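# Place the rolled necktie in the bin with two arms

## Task

Get the necktie into the bin while it stays rolled up. Lower it in rather than tossing it, and do not open the gripper while the tie is above the height of the bin's rim. The bin must end up upright and flat on the table. Finish by releasing the tie and pulling the gripper away, so the tie stays in the bin without the robot holding it there.

## Robot and tools

Robot: two 6-joint arms with parallel grippers, left_arm and right_arm. The names are labels, not image sides.

Frame: one scene frame. Origin on the table top midway between the arms, +x away from the bases over the table, +z up, left_arm on the +y side. Bases: left_arm at (-0.038, +0.364, 0) m with quat_wxyz (+0.998, 0, 0, +0.065); right_arm at (+0.007, -0.358, 0) m with quat_wxyz (+1.000, 0, 0, -0.020). A gripper's fingers point along its own +z and close along its own y. end_effector_position is the point between the finger pads, just behind the tips. Printed hand positions can be a little off, more when reaching far.

Command row (shared by execute_actions and move): one flat list of 14 numbers, each in [-1, 1], covering both arms even if only one moves. First left_arm: six joint offsets in the order shoulder, elbow, waist, wrist roll, wrist yaw, wrist pitch, then its gripper opening. Then right_arm in the same seven-number order. Joint numbers are scaled offsets, not poses. 1.0 equals 1.258 rad shoulder, 1.238 elbow, 1.202 waist, 2.022 wrist roll, 2.022 wrist yaw, 2.073 wrist pitch. The opening is absolute: +1 fully open (about 0.087 m pad gap), -1 closed.

Joint ranges (rad): waist -2.618 to 3.054, shoulder 0.000 to 3.142, elbow 0.000 to 3.142, wrist pitch -1.571 to 1.571, wrist yaw -1.571 to 1.571, wrist roll -2.094 to 2.094. The true ends may differ by up to 0.036 rad. An action that would push a joint more than 0.036 rad beyond its range is rejected for both arms. If the first action of a call fails this, or any action is malformed, nothing in the call runs. A joint pushed past its real end stops there, and the result may say "joint sent to its limit". A missing message does not prove there is room left.

execute_actions(actions): a list of up to 15 actions. Each action is a list of up to 15 rows, one row per control step of 1/30 s. An action always lasts 15 steps, so a shorter one repeats its last row. In every row, the offsets are measured from the joint angles at the start of that action, not from the previous row. For the first action, that is the last reported state. An empty list only returns the current state and images.

move(target, speed, blocking): target is one 14-number row. Its offsets are measured from the Joint positions in the latest result that shows them. All joints follow synchronized paths toward the target, so the hand travels on a curve. speed in rad/s (0.01 to 2, default 0.5) caps the joint with the largest travel. A path lasts 0.5 to 10 s and is cut short after 10 s. Moves do not avoid obstacles or the other arm. The finger opening is sent at once. With blocking=false, the result comes back after 0.5 s while the arm keeps going. Until a result shows the move has ended, other moves and execute_actions are refused, so use wait or stop first. The extra "move:" line reports:
- how it ended: done, off_target, moving, held or fault
- limits=held or limits=none
- each arm's joint farthest from its target

wait(seconds, 0 to 10): lets time pass while the arms hold their last command. It returns early if a running move ends.
stop(): brakes a running move. Fast arms need room to stop, and the fingers keep moving.
zoom_image(camera, region): enlarges part of the latest image. region is [x0, y0, x1, y1] in pixels from the top-left corner, at most 504x504. Cameras, all 504x504: cam_high, cam_low, cam_roll_left, cam_roll_right, cam_left_wrist, cam_right_wrist.
read_manual(section): returns only the "licences" text.
finished_scene(scene): ends the current scene, given as an integer. It cannot be undone. Call it only once the tie rests in the bin and the grippers have let go and moved away.

Results: a state line per arm gives the gripper position (m) and quat_wxyz. Other lines:
- Joint positions and Joint velocities: each arm's joints in row order, in rad and rad/s, plus the finger pad gap in m.
- Joint targets: the angles the joints are being driven toward now.
- grip_measured: opening on the command scale.
- Joint torques: offset, noisy readings, not zero in free air.
- Warnings: "joint command not followed" (a clearance check altered targets), FAULT, MOTOR HOT (from 75 °C) and OVER-TEMPERATURE FAULT. At 90 °C the hot arm stops. At 100 °C it goes limp and falls.

Motion: each step, a joint target may lead the measured angle by at most 0.202 waist, 0.258 shoulder, 0.238 elbow, 0.573 wrist pitch, 0.522 wrist yaw and roll (rad). Targets that would move the gripper more than 70 mm are scaled back, so large moves take several actions. Resend any unfinished part. Friction can leave a joint up to about 0.031 rad short, and smaller commands may not move it. The simulation keeps running while you compose a reply, with the last command held.

Gripping: fingers go to where grip_measured would read your number. To hold the tie, keep commanding about 0.02 below grip_measured, or less for a lighter hold. Each finger pad pushes at most about 20 N. Closing fast squeezes harder.

Avoid: throwing the tie, or releasing it above the rim. Do not unroll it, tip or shove the bin, or knock rigid objects off the table. Do not let the arms collide or press on each other. Avoid fast impacts and targets set far beyond a contact, since these push hard. Do not hold loads for long, because motors heat up. Prefer smooth, short, low-effort motion.

Each tool is called after "Request:" as name([rows], argument=value, ...), one row to a line, values as JSON.

## Session

I'll start by looking at the current state of the scene.

Request:
execute_actions(actions=[])

Scene clock: 0.00 s.
left_arm: end_effector_position=(+0.3461, +0.4117, +0.3669) grip_measured=+1.000 end_effector_quat_wxyz=(+0.712, -0.046, +0.700, +0.036) | right_arm: end_effector_position=(+0.3875, -0.3707, +0.3590) grip_measured=+0.984 end_effector_quat_wxyz=(+0.703, +0.017, +0.710, -0.011)
Joint names: [shoulder, elbow, waist, wrist roll, wrist yaw, wrist pitch]
Joint positions: left_arm=[ 1.063  1.064  0.002 -0.016  0.015  0.016  0.087] | right_arm=[ 1.042  1.049  0.01   0.008  0.009 -0.017  0.087]
Joint velocities: left_arm=[-0.002 -0.017  0.002 -0.022  0.051  0.007  0.   ] | right_arm=[ 0.012 -0.002  0.017 -0.007  0.066 -0.066 -0.002]
Joint torques (N m, as the arm reports them, + toward a larger angle): no reading
Joint targets: left_arm=[1.063 1.064 0.002 -0.016 0.015 0.016] | right_arm=[1.042 1.049 0.010 0.008 0.009 -0.017]

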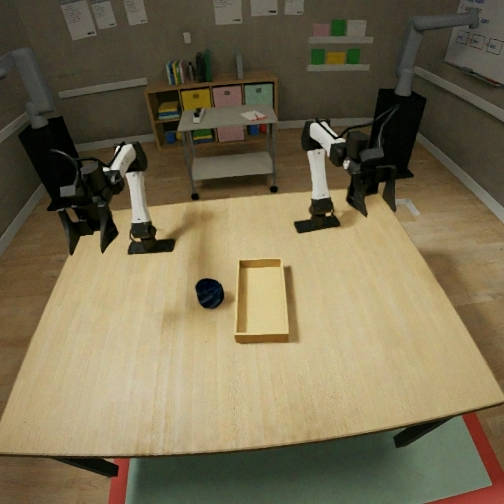

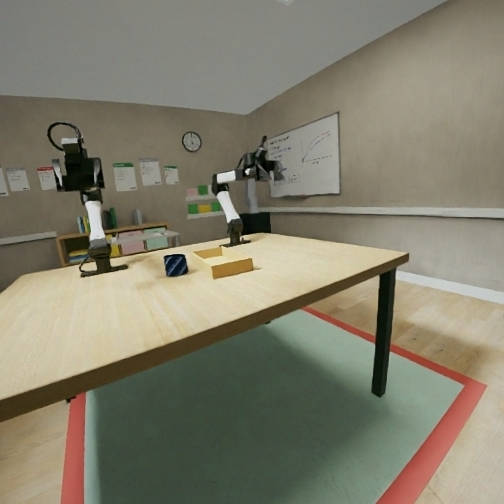

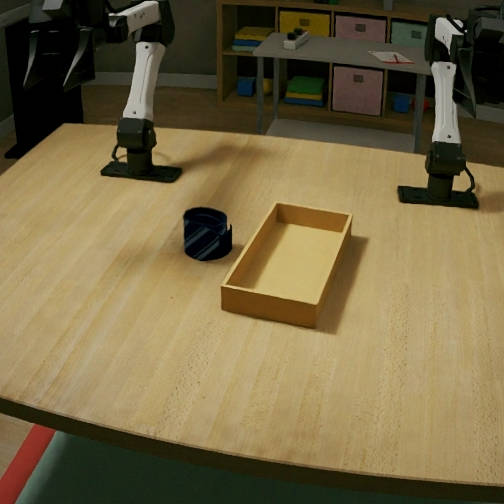

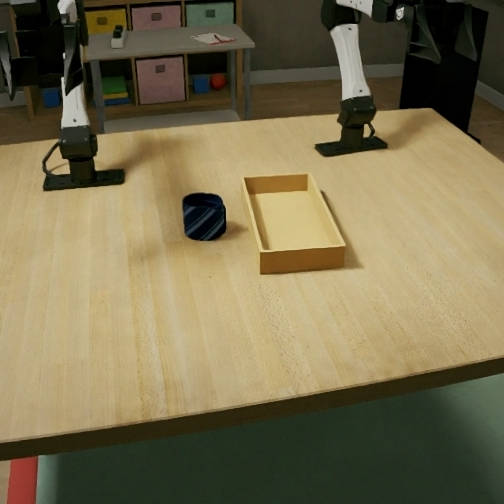

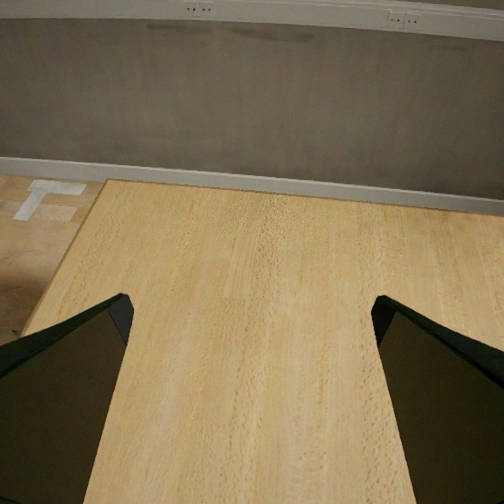

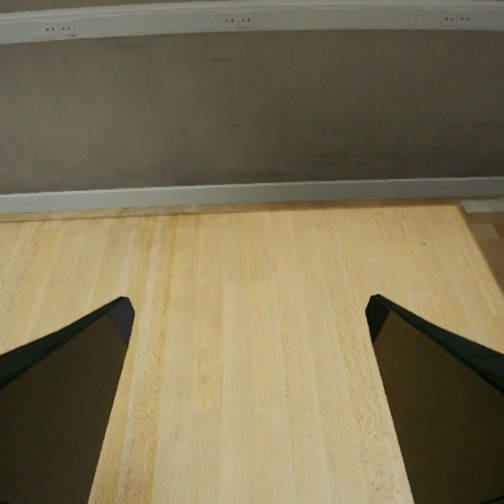

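Request:
zoom_image(camera="cam_high", region=[120, 190, 360, 370])

Request:
zoom_image(camera="cam_roll_left", region=[150, 180, 290, 290])

Request:
zoom_image(camera="cam_roll_right", region=[150, 160, 290, 270])

Request:
zoom_image(camera="cam_low", region=[130, 220, 290, 300])

Region (120, 190, 360, 370) of cam_high's 504x504 image, scaled by 2.100, with more detail than that image has; it fills the top 378 rows of this view, and the rest is white.

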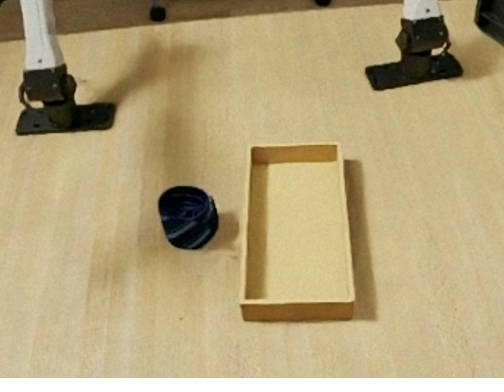

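Region (150, 180, 290, 290) of cam_roll_left's 504x504 image, scaled by 3.600, with more detail than that image has; it fills the top 396 rows of this view, and the rest is white.

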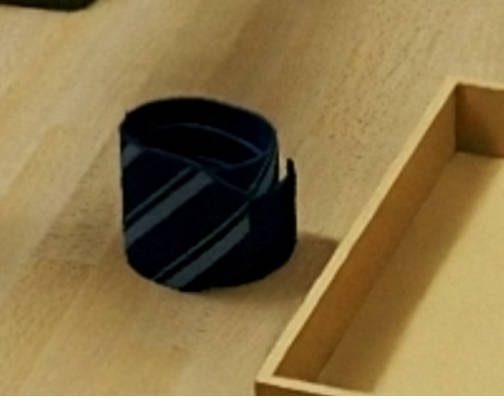

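Region (150, 160, 290, 270) of cam_roll_right's 504x504 image, scaled by 3.600, with more detail than that image has; it fills the top 396 rows of this view, and the rest is white.

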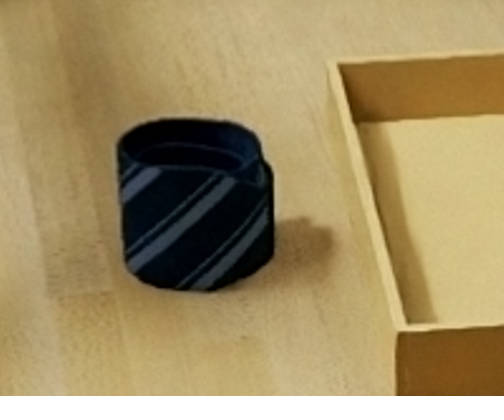

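Region (130, 220, 290, 300) of cam_low's 504x504 image, scaled by 3.150, with more detail than that image has.

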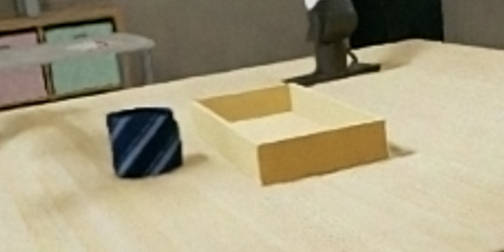

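Request:
move(target=[0,0,0,0,0,0,1, 0.1,0,0.6,0,0,-0.27,1], speed=0.8)

Scene clock: 57.27 s.
left_arm: end_effector_position=(+0.3461, +0.4117, +0.3669) grip_measured=+1.000 end_effector_quat_wxyz=(+0.712, -0.046, +0.700, +0.036) | right_arm: end_effector_position=(+0.2660, -0.1489, +0.2020) grip_measured=+0.984 end_effector_quat_wxyz=(+0.412, -0.297, +0.849, +0.144)
Joint names: [shoulder, elbow, waist, wrist roll, wrist yaw, wrist pitch]
Joint positions: left_arm=[ 1.063  1.064  0.002 -0.016  0.015  0.016  0.087] | right_arm=[ 1.152  1.049  0.723  0.008  0.009 -0.564  0.087]
Joint velocities: left_arm=[ 0.002 -0.027 -0.012  0.007 -0.022  0.022  0.   ] | right_arm=[-0.007 -0.007 -0.012 -0.007 -0.022 -0.007 -0.   ]
Joint torques (N m, as the arm reports them, + toward a larger angle): left_arm=[-2.67  8.   -0.05 -0.09 -0.06  2.13] | right_arm=[-2.64  8.83  0.67  0.   -0.09  1.65]
Joint targets: left_arm=[1.063 1.064 0.002 -0.016 0.015 0.016] | right_arm=[1.168 1.049 0.731 0.008 0.009 -0.577]
move: done; limits=none; left_arm: farthest joint: the waist, 0.000 radians from its target (0.000 radians at the start); right_arm: farthest joint: the shoulder, 0.016 radians from its target (0.126 radians at the start)

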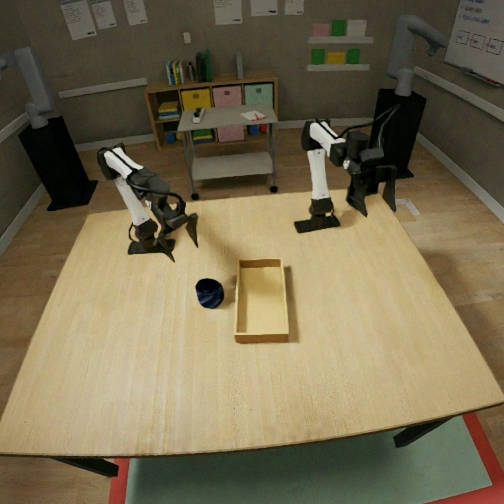

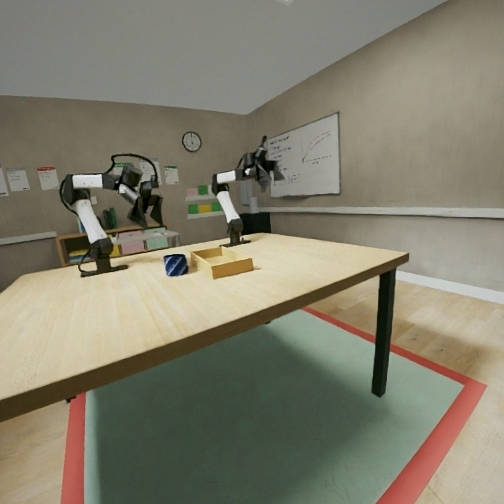

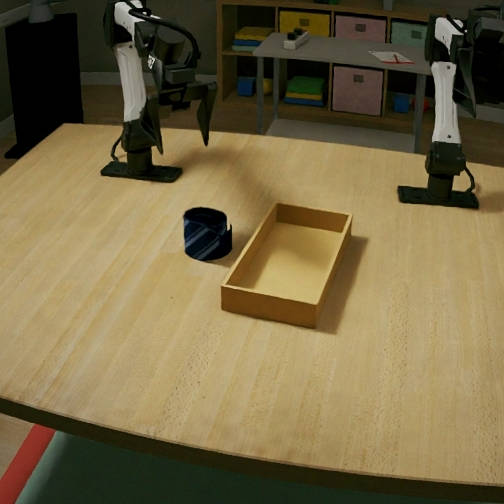

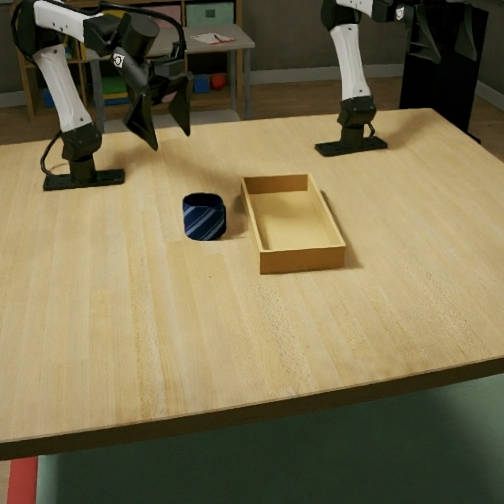

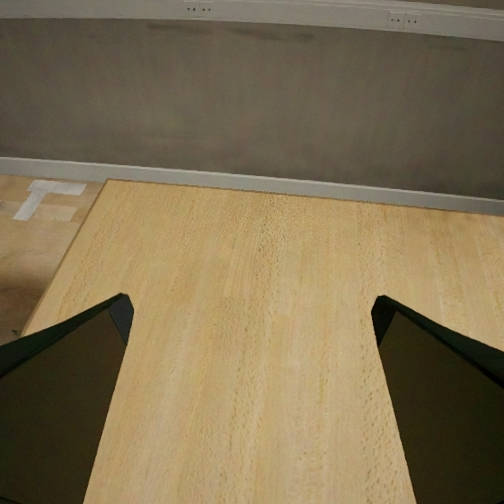

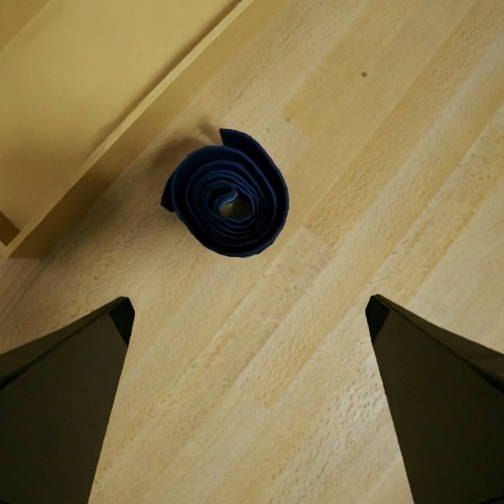

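Request:
zoom_image(camera="cam_right_wrist", region=[130, 100, 330, 300])

Region (130, 100, 330, 300) of cam_right_wrist's 504x504 image, scaled by 2.520, with more detail than that image has.

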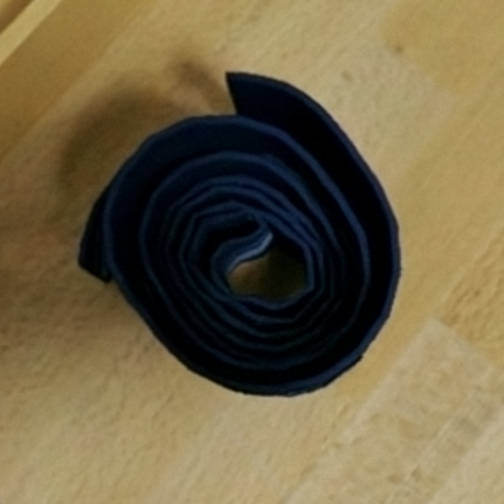

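Request:
zoom_image(camera="cam_roll_left", region=[175, 198, 245, 268])

Request:
zoom_image(camera="cam_high", region=[180, 262, 240, 322])

Request:
zoom_image(camera="cam_right_wrist", region=[150, 115, 260, 225])

Region (175, 198, 245, 268) of cam_roll_left's 504x504 image, scaled by 7.200, with more detail than that image has.

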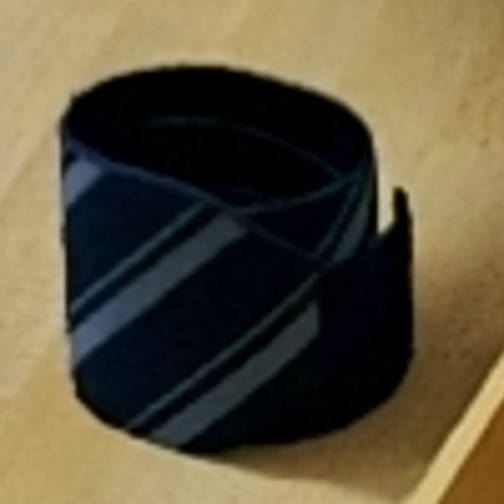

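Region (180, 262, 240, 322) of cam_high's 504x504 image, scaled by 8.400, with more detail than that image has.

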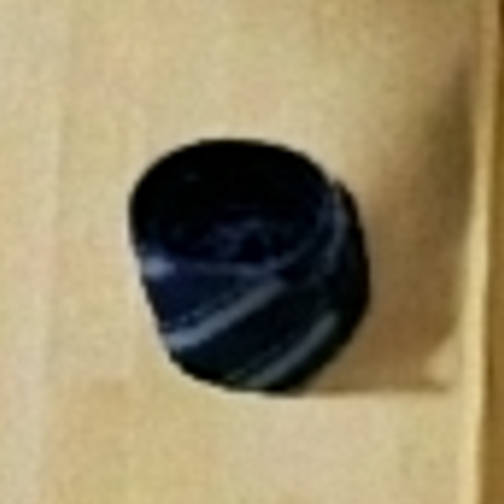

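Region (150, 115, 260, 225) of cam_right_wrist's 504x504 image, scaled by 4.582, with more detail than that image has.

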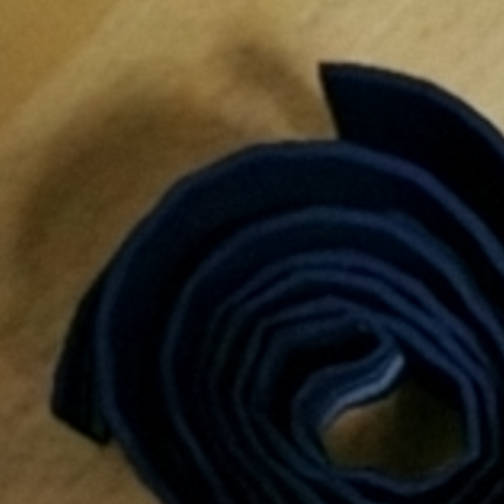

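Request:
move(target=[0,0,0,0,0,0,1, 0.6538,0.5959,-0.0524,0.9758,-0.004,-0.3951,1], speed=1.2)

Scene clock: 170.33 s.
left_arm: end_effector_position=(+0.3461, +0.4117, +0.3669) grip_measured=+1.000 end_effector_quat_wxyz=(+0.712, -0.046, +0.700, +0.036) | right_arm: end_effector_position=(+0.3015, -0.0972, +0.1199) grip_measured=+0.984 end_effector_quat_wxyz=(+0.004, +0.623, +0.782, +0.005)
Joint names: [shoulder, elbow, waist, wrist roll, wrist yaw, wrist pitch]
Joint positions: left_arm=[ 1.063  1.064  0.002 -0.016  0.015  0.016  0.087] | right_arm=[ 1.959  1.765  0.67   1.975  0.006 -1.364  0.087]
Joint velocities: left_arm=[-0.002 -0.002 -0.007  0.007 -0.022 -0.081  0.   ] | right_arm=[ 0.002  0.012 -0.017 -0.022  0.022  0.022 -0.001]
Joint torques (N m, as the arm reports them, + toward a larger angle): left_arm=[-2.66  8.01 -0.02 -0.09 -0.06  2.12] | right_arm=[-8.56  9.13 -0.96  0.05 -0.08  0.07]
Joint targets: left_arm=[1.063 1.064 0.002 -0.016 0.015 0.016] | right_arm=[1.974 1.786 0.660 1.981 0.001 -1.383]
move: off_target (right_arm); limits=none; left_arm: farthest joint: the waist, 0.000 radians from its target (0.000 radians at the start); right_arm: farthest joint: the elbow, 0.022 radians from its target (0.738 radians at the start)

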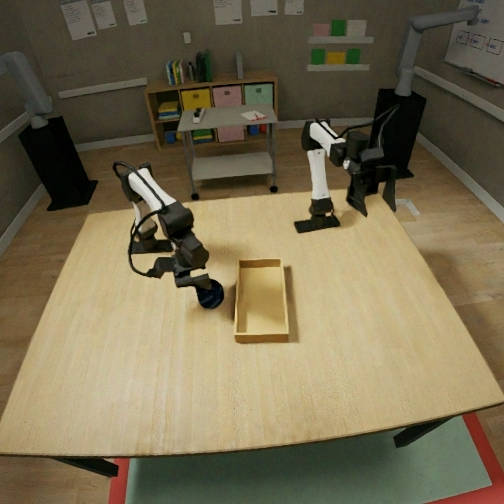

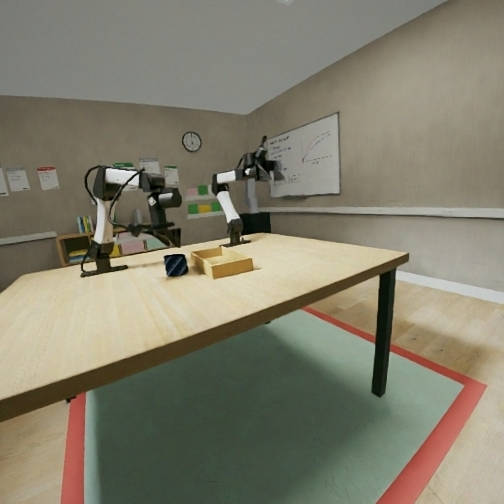

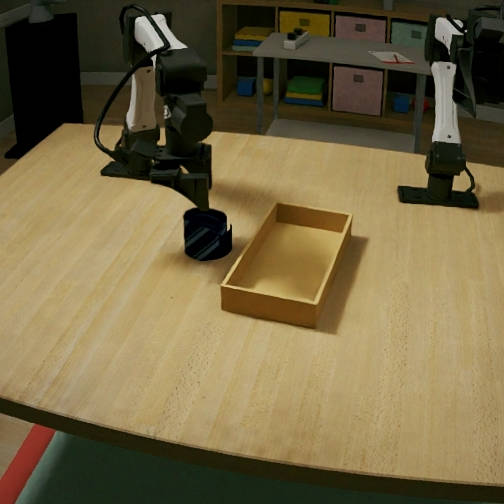

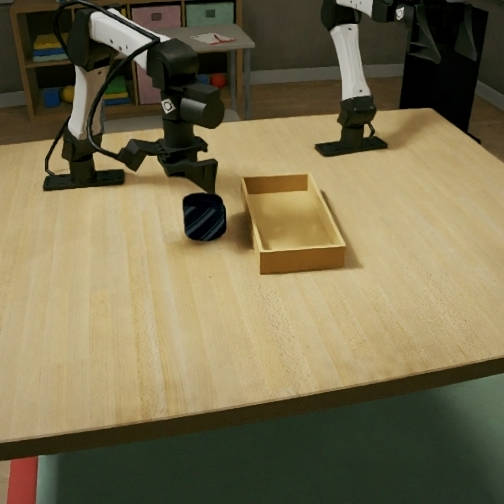

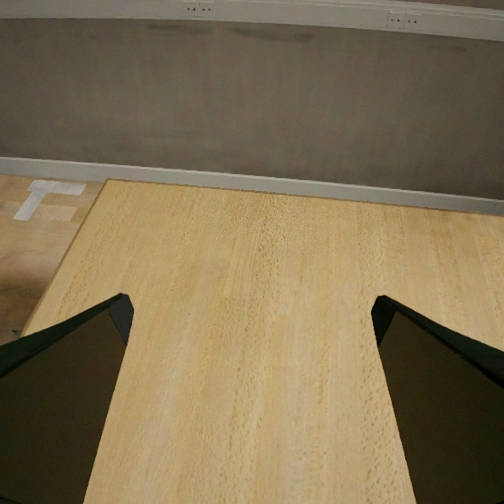

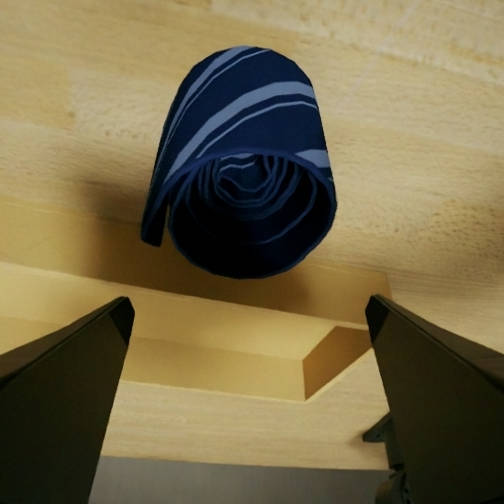

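Request:
zoom_image(camera="cam_roll_right", region=[110, 110, 260, 260])

Request:
zoom_image(camera="cam_low", region=[120, 190, 220, 290])

Request:
zoom_image(camera="cam_high", region=[320, 120, 420, 220])

Region (110, 110, 260, 260) of cam_roll_right's 504x504 image, scaled by 3.360, with more detail than that image has.

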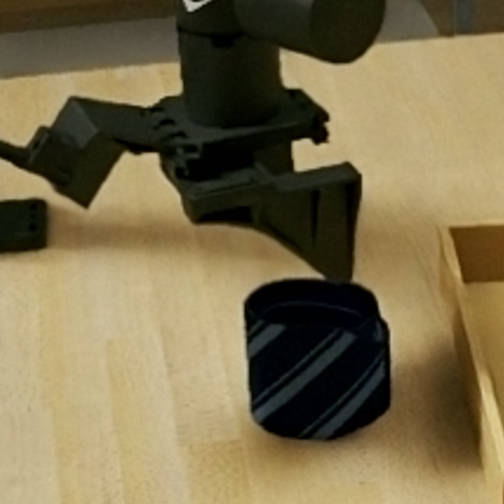

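Region (120, 190, 220, 290) of cam_low's 504x504 image, scaled by 5.040, with more detail than that image has.

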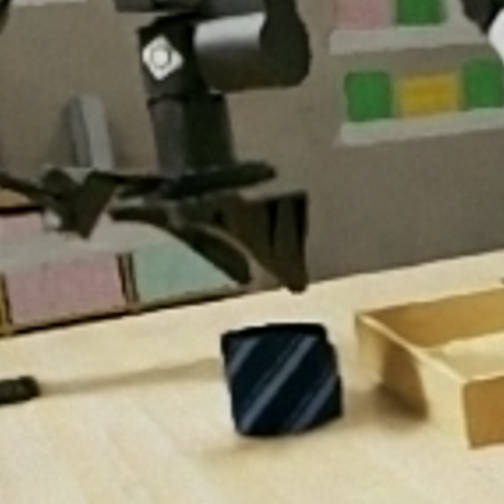

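Region (320, 120, 420, 220) of cam_high's 504x504 image, scaled by 5.040, with more detail than that image has.

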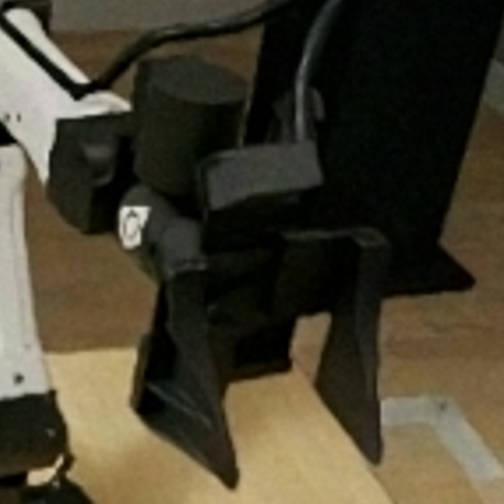

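Request:
move(target=[0,0,0,0,0,0,1, -0.02,-0.09,-0.097,-0.047,0,0.03,1], speed=0.3)

Scene clock: 214.87 s.
left_arm: end_effector_position=(+0.3461, +0.4117, +0.3669) grip_measured=+1.000 end_effector_quat_wxyz=(+0.712, -0.046, +0.700, +0.036) | right_arm: end_effector_position=(+0.3157, -0.1377, +0.0965) grip_measured=+0.984 end_effector_quat_wxyz=(-0.003, +0.631, +0.775, -0.016)
Joint names: [shoulder, elbow, waist, wrist roll, wrist yaw, wrist pitch]
Joint positions: left_arm=[ 1.063  1.064  0.002 -0.016  0.015  0.016  0.087] | right_arm=[ 1.959  1.674  0.558  1.886  0.006 -1.317  0.087]
Joint velocities: left_arm=[-0.002 -0.012 -0.007  0.022 -0.066  0.037  0.   ] | right_arm=[ 0.012  0.007 -0.002 -0.007 -0.051 -0.095  0.   ]
Joint torques (N m, as the arm reports them, + toward a larger angle): left_arm=[-2.69  8.02 -0.03 -0.08 -0.06  2.13] | right_arm=[-11.39   5.51  -0.43  -0.03  -0.04   0.31]
Joint targets: left_arm=[1.063 1.064 0.002 -0.016 0.015 0.016] | right_arm=[1.934 1.654 0.554 1.880 0.006 -1.302]
move: off_target (right_arm); limits=none; left_arm: farthest joint: the waist, 0.000 radians from its target (0.000 radians at the start); right_arm: farthest joint: the shoulder, 0.025 radians from its target (0.025 radians at the start)

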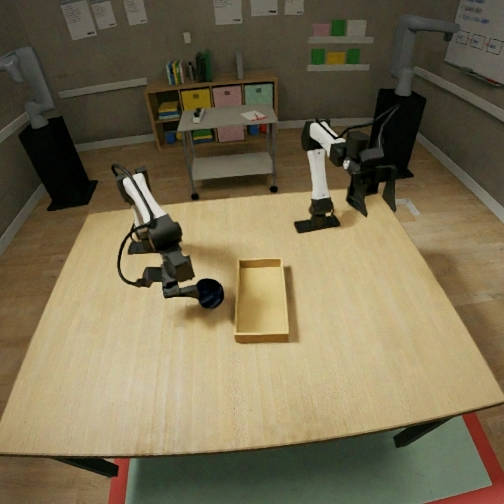

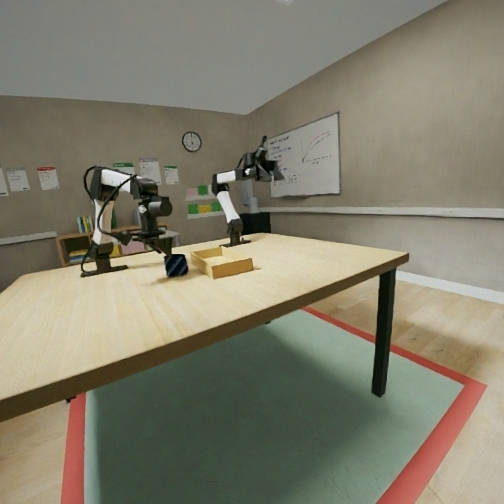

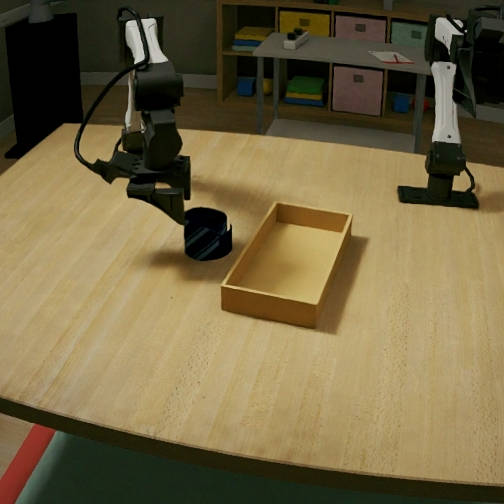

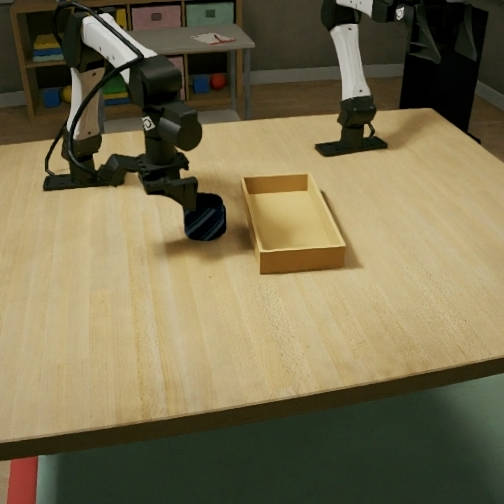

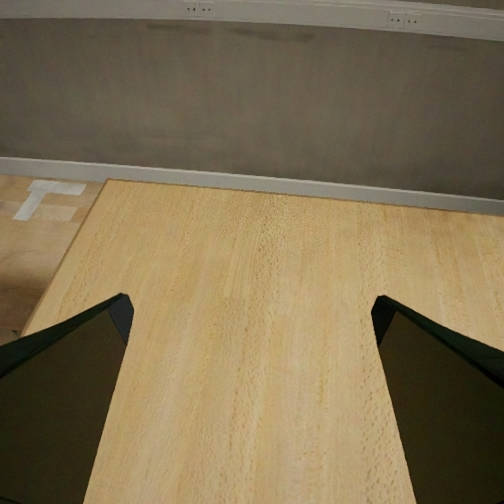

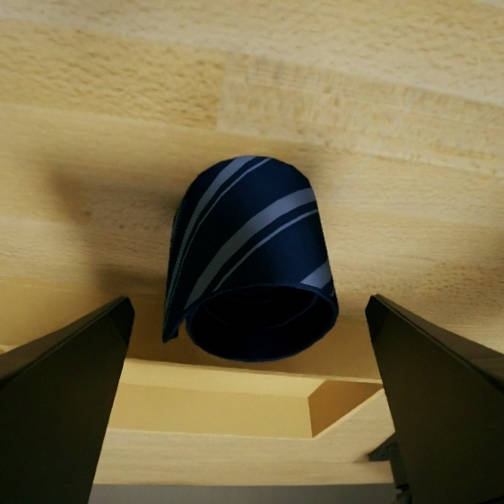

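Request:
move(target=[0,0,0,0,0,0,1, 0.0254,-0.2132,0,0,0,0.1471,1], speed=0.3)

Scene clock: 224.20 s.
left_arm: end_effector_position=(+0.3461, +0.4117, +0.3669) grip_measured=+1.000 end_effector_quat_wxyz=(+0.712, -0.046, +0.700, +0.036) | right_arm: end_effector_position=(+0.3154, -0.1379, +0.0302) grip_measured=+0.984 end_effector_quat_wxyz=(+0.002, +0.631, +0.776, -0.002)
Joint names: [shoulder, elbow, waist, wrist roll, wrist yaw, wrist pitch]
Joint positions: left_arm=[ 1.063  1.064  0.002 -0.016  0.015  0.016  0.087] | right_arm=[ 1.976  1.429  0.558  1.885  0.006 -1.027  0.087]
Joint velocities: left_arm=[-0.027  0.012 -0.002 -0.022  0.007 -0.037  0.   ] | right_arm=[-0.007  0.002 -0.002 -0.037  0.037  0.037  0.001]
Joint torques (N m, as the arm reports them, + toward a larger angle): left_arm=[-2.64  8.03 -0.07 -0.09 -0.06  2.13] | right_arm=[-8.46  5.41 -0.03  0.02 -0.04  0.34]
Joint targets: left_arm=[1.063 1.064 0.002 -0.016 0.015 0.016] | right_arm=[1.992 1.410 0.558 1.885 0.006 -1.012]
move: done; limits=none; left_arm: farthest joint: the waist, 0.000 radians from its target (0.000 radians at the start); right_arm: farthest joint: the elbow, 0.019 radians from its target (0.264 radians at the start)

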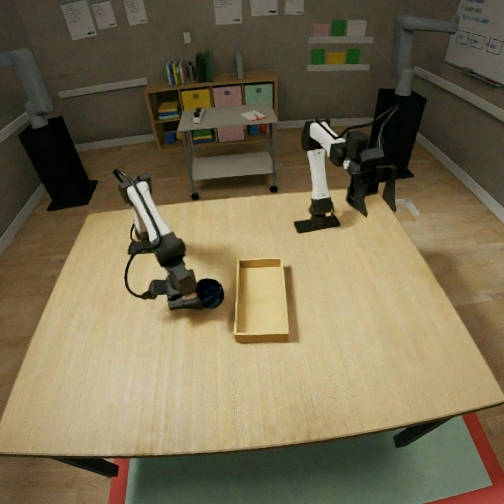

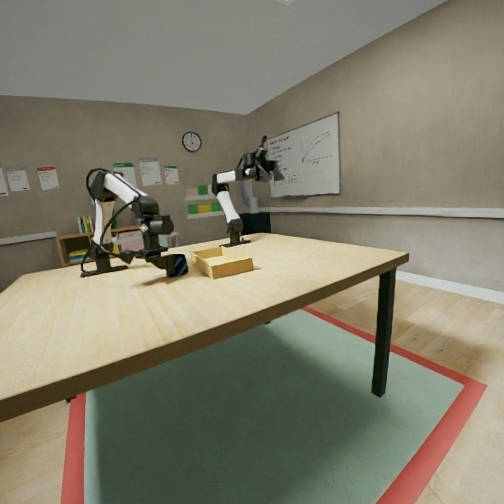

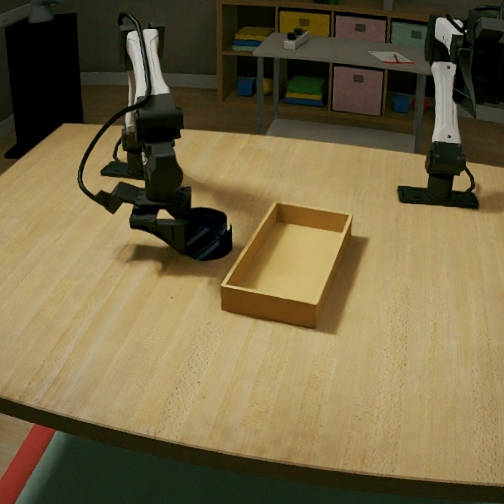

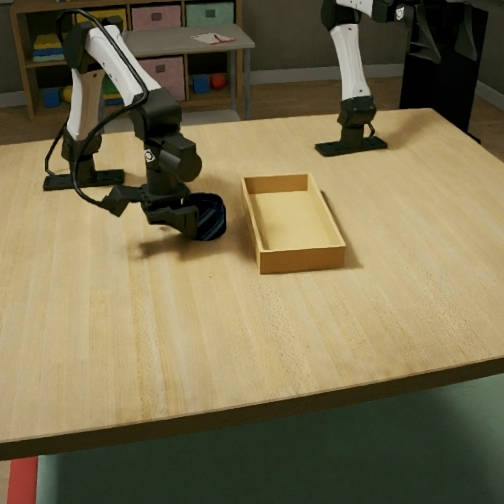

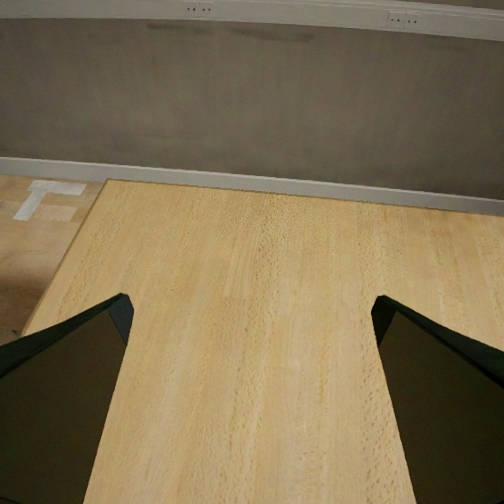

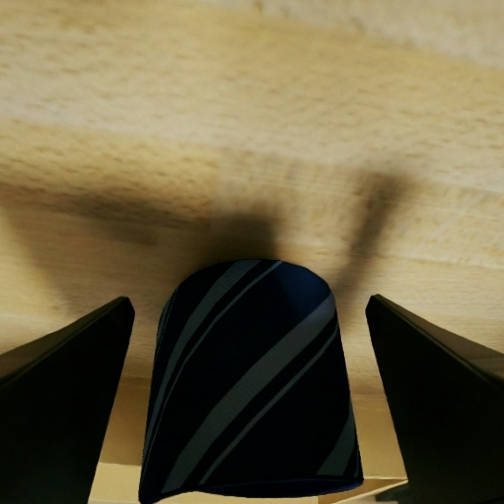

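Request:
zoom_image(camera="cam_low", region=[120, 210, 220, 300])

Request:
zoom_image(camera="cam_roll_left", region=[100, 160, 260, 290])

Region (120, 210, 220, 300) of cam_low's 504x504 image, scaled by 5.040, with more detail than that image has; it fills the top 454 rows of this view, and the rest is white.

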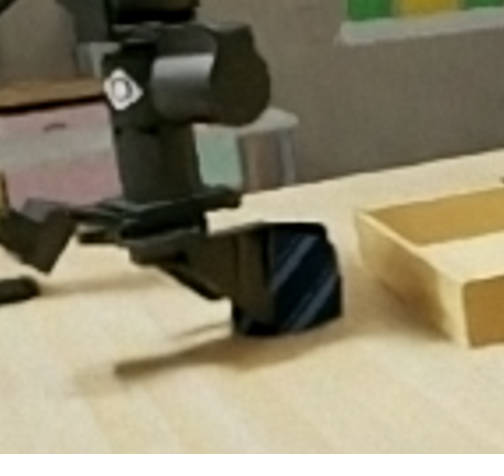

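Region (100, 160, 260, 290) of cam_roll_left's 504x504 image, scaled by 3.150, with more detail than that image has; it fills the top 410 rows of this view, and the rest is white.

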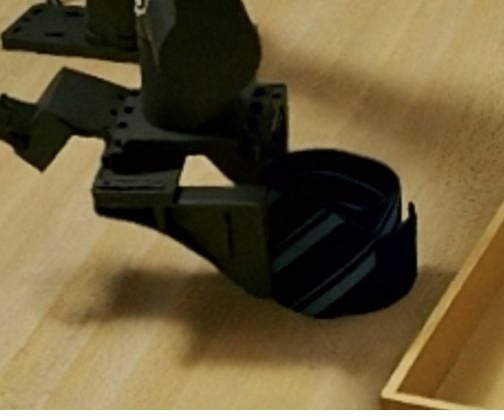

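Request:
move(target=[0,0,0,0,0,0,1, 0.0687,0.0788,0.1098,0.0613,0,0,1], speed=0.12)

Scene clock: 249.77 s.
left_arm: end_effector_position=(+0.3461, +0.4117, +0.3669) grip_measured=+1.000 end_effector_quat_wxyz=(+0.712, -0.046, +0.700, +0.036) | right_arm: end_effector_position=(+0.3055, -0.0886, +0.0254) grip_measured=+0.984 end_effector_quat_wxyz=(+0.004, +0.629, +0.778, +0.003)
Joint names: [shoulder, elbow, waist, wrist roll, wrist yaw, wrist pitch]
Joint positions: left_arm=[ 1.063  1.064  0.002 -0.016  0.015  0.016  0.087] | right_arm=[ 2.042  1.505  0.683  2.003  0.006 -1.027  0.087]
Joint velocities: left_arm=[-0.002  0.002  0.002  0.022  0.022 -0.007  0.   ] | right_arm=[-0.022 -0.027  0.002  0.095 -0.007 -0.051 -0.001]
Joint torques (N m, as the arm reports them, + toward a larger angle): left_arm=[-2.66  8.01 -0.08 -0.09 -0.06  2.12] | right_arm=[-8.65  8.91  0.66  0.07 -0.04  0.23]
Joint targets: left_arm=[1.063 1.064 0.002 -0.016 0.015 0.016] | right_arm=[2.062 1.527 0.690 2.009 0.006 -1.027]
move: off_target (right_arm); limits=none; left_arm: farthest joint: the waist, 0.000 radians from its target (0.000 radians at the start); right_arm: farthest joint: the elbow, 0.021 radians from its target (0.097 radians at the start)

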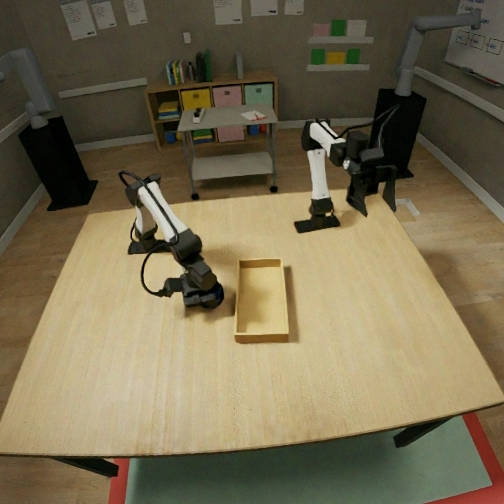

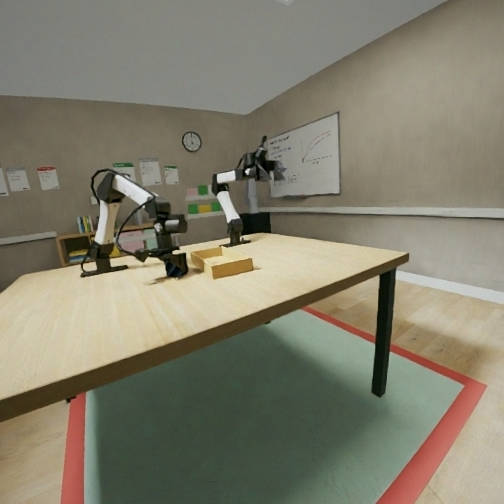

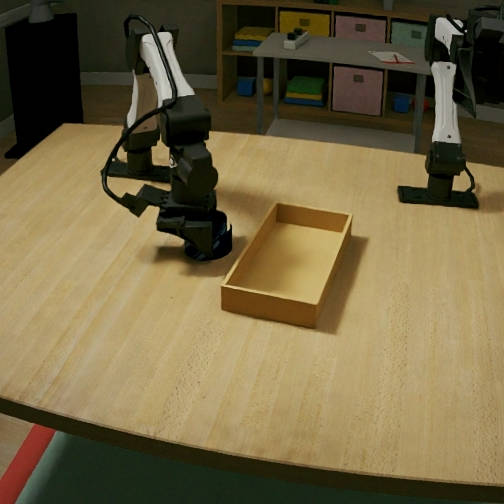

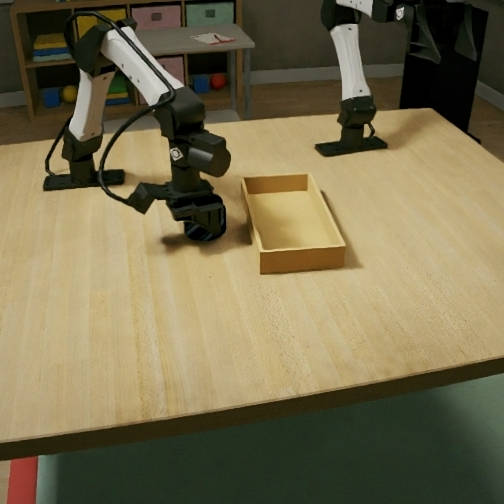

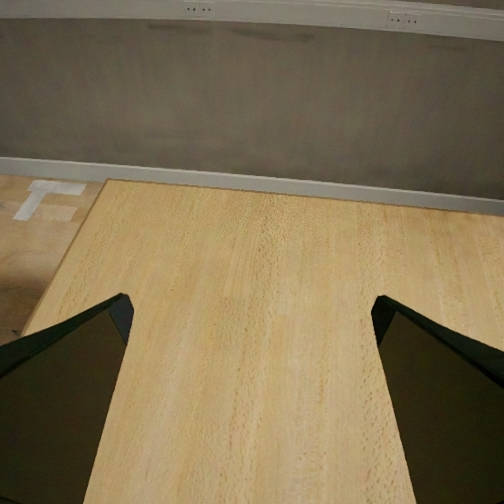

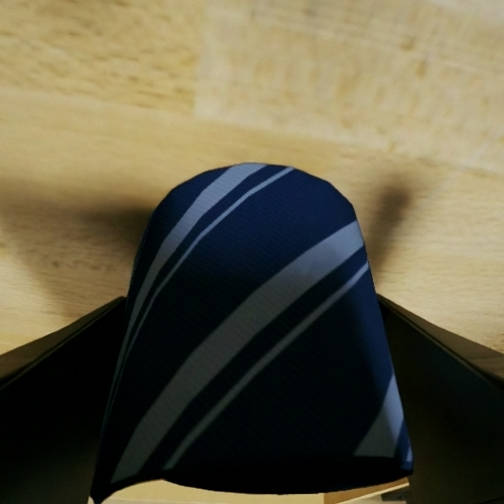

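Request:
zoom_image(camera="cam_roll_left", region=[130, 170, 260, 280])

Request:
zoom_image(camera="cam_low", region=[130, 220, 220, 295])

Region (130, 170, 260, 280) of cam_roll_left's 504x504 image, scaled by 3.877, with more detail than that image has; it fills the top 426 rows of this view, and the rest is white.

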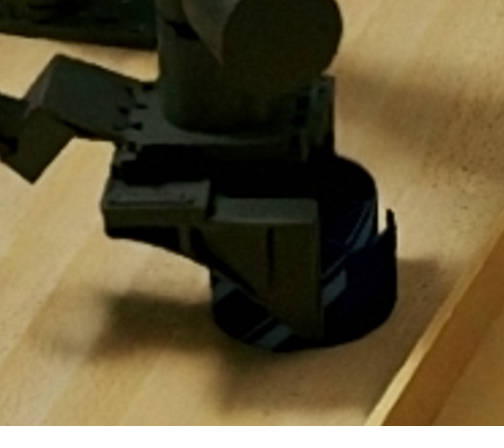

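Region (130, 220, 220, 295) of cam_low's 504x504 image, scaled by 5.600, with more detail than that image has.

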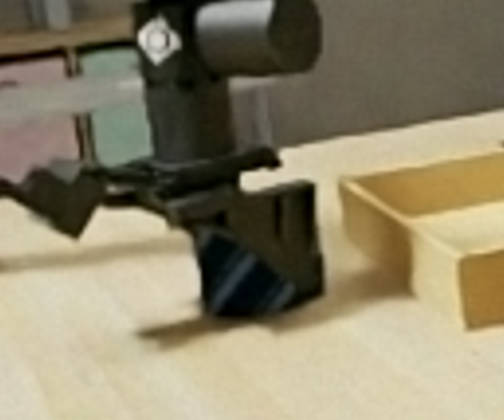

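Request:
execute_actions([
  [[0,0,0,0,0,0,1, 0.018,0,0,0,0,0,0.96],[0,0,0,0,0,0,1, 0.02,0,0,0,0,0,0.94],[0,0,0,0,0,0,1, 0.022,0,0,0,0,0,0.92],[0,0,0,0,0,0,1, 0.024,0,0,0,0,0,0.90],[0,0,0,0,0,0,1, 0.026,0,0,0,0,0,0.87],[0,0,0,0,0,0,1, 0.028,0,0,0,0,0,0.84],[0,0,0,0,0,0,1, 0.028,0,0,0,0,0,0.81],[0,0,0,0,0,0,1, 0.028,0,0,0,0,0,0.78],[0,0,0,0,0,0,1, 0.028,0,0,0,0,0,0.75],[0,0,0,0,0,0,1, 0.028,0,0,0,0,0,0.72],[0,0,0,0,0,0,1, 0.028,0,0,0,0,0,0.69],[0,0,0,0,0,0,1, 0.028,0,0,0,0,0,0.66],[0,0,0,0,0,0,1, 0.028,0,0,0,0,0,0.63],[0,0,0,0,0,0,1, 0.028,0,0,0,0,0,0.60],[0,0,0,0,0,0,1, 0.028,0,0,0,0,0,0.57]],
  [[0,0,0,0,0,0,1, 0,0,0,0,0,0,0.55],[0,0,0,0,0,0,1, 0,0,0,0,0,0,0.53],[0,0,0,0,0,0,1, 0,0,0,0,0,0,0.51],[0,0,0,0,0,0,1, 0,0,0,0,0,0,0.49],[0,0,0,0,0,0,1, 0,0,0,0,0,0,0.47],[0,0,0,0,0,0,1, 0,0,0,0,0,0,0.45],[0,0,0,0,0,0,1, 0,0,0,0,0,0,0.43],[0,0,0,0,0,0,1, 0,0,0,0,0,0,0.41],[0,0,0,0,0,0,1, 0,0,0,0,0,0,0.39],[0,0,0,0,0,0,1, 0,0,0,0,0,0,0.37],[0,0,0,0,0,0,1, 0,0,0,0,0,0,0.35],[0,0,0,0,0,0,1, 0,0,0,0,0,0,0.33],[0,0,0,0,0,0,1, 0,0,0,0,0,0,0.31],[0,0,0,0,0,0,1, 0,0,0,0,0,0,0.30],[0,0,0,0,0,0,1, 0,0,0,0,0,0,0.30]],
])

Scene clock: 262.87 s.
left_arm: end_effector_position=(+0.3461, +0.4117, +0.3669) grip_measured=+1.000 end_effector_quat_wxyz=(+0.712, -0.046, +0.700, +0.036) | right_arm: end_effector_position=(+0.3043, -0.0895, +0.0189) grip_measured=+0.302 end_effector_quat_wxyz=(+0.001, +0.629, +0.777, -0.006)
Joint names: [shoulder, elbow, waist, wrist roll, wrist yaw, wrist pitch]
Joint positions: left_arm=[ 1.063  1.064  0.002 -0.016  0.015  0.016  0.087] | right_arm=[ 2.059  1.505  0.683  2.004  0.006 -1.027  0.057]
Joint velocities: left_arm=[-0.017 -0.012  0.007  0.022  0.007 -0.007  0.   ] | right_arm=[-0.017 -0.007  0.002 -0.022  0.007 -0.066 -0.003]
Joint torques (N m, as the arm reports them, + toward a larger angle): left_arm=[-2.68  7.99 -0.06 -0.09 -0.05  2.13] | right_arm=[-10.19   6.99  -0.02   0.01  -0.04   0.19]
Joint targets: left_arm=[1.063 1.064 0.002 -0.016 0.015 0.016] | right_arm=[2.059 1.505 0.683 2.004 0.006 -1.027]

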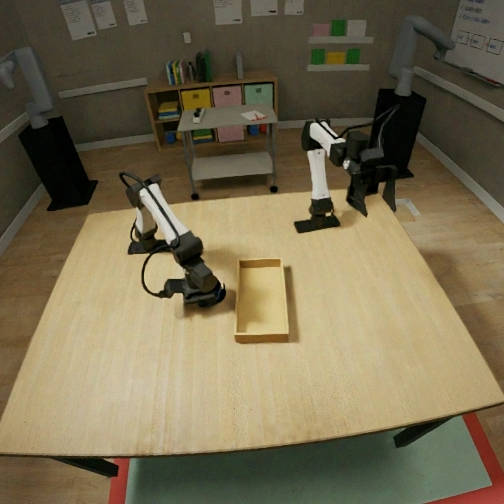

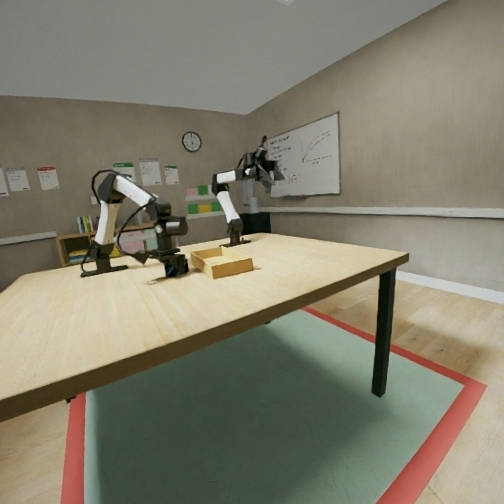

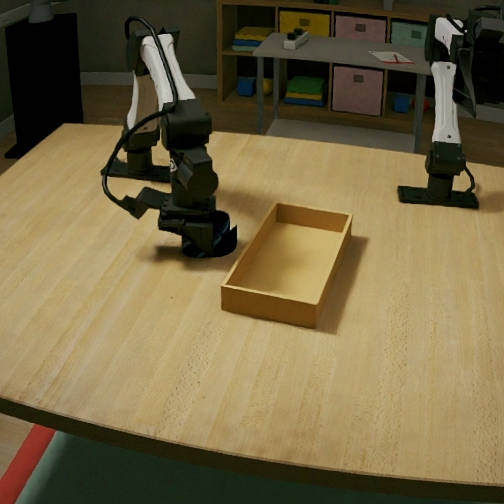

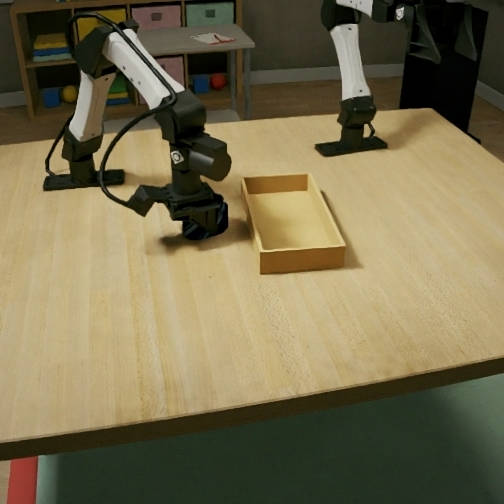

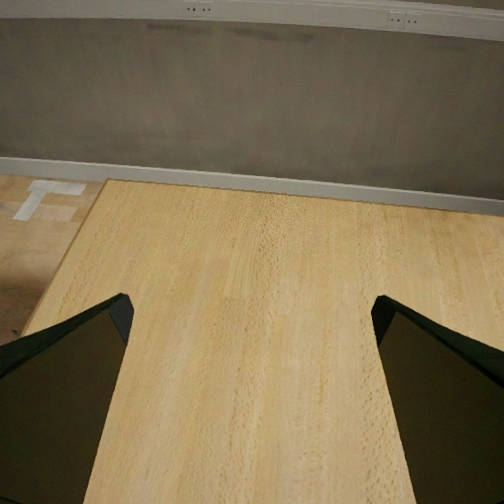

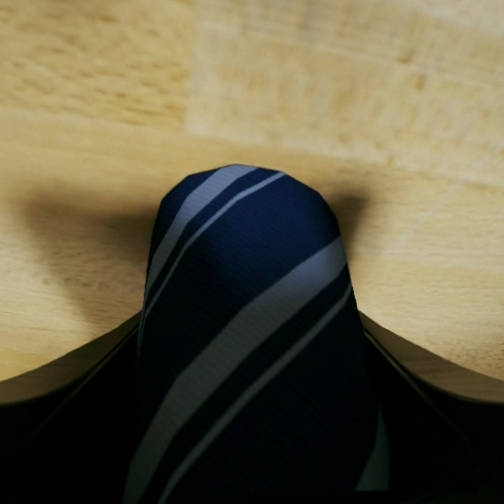

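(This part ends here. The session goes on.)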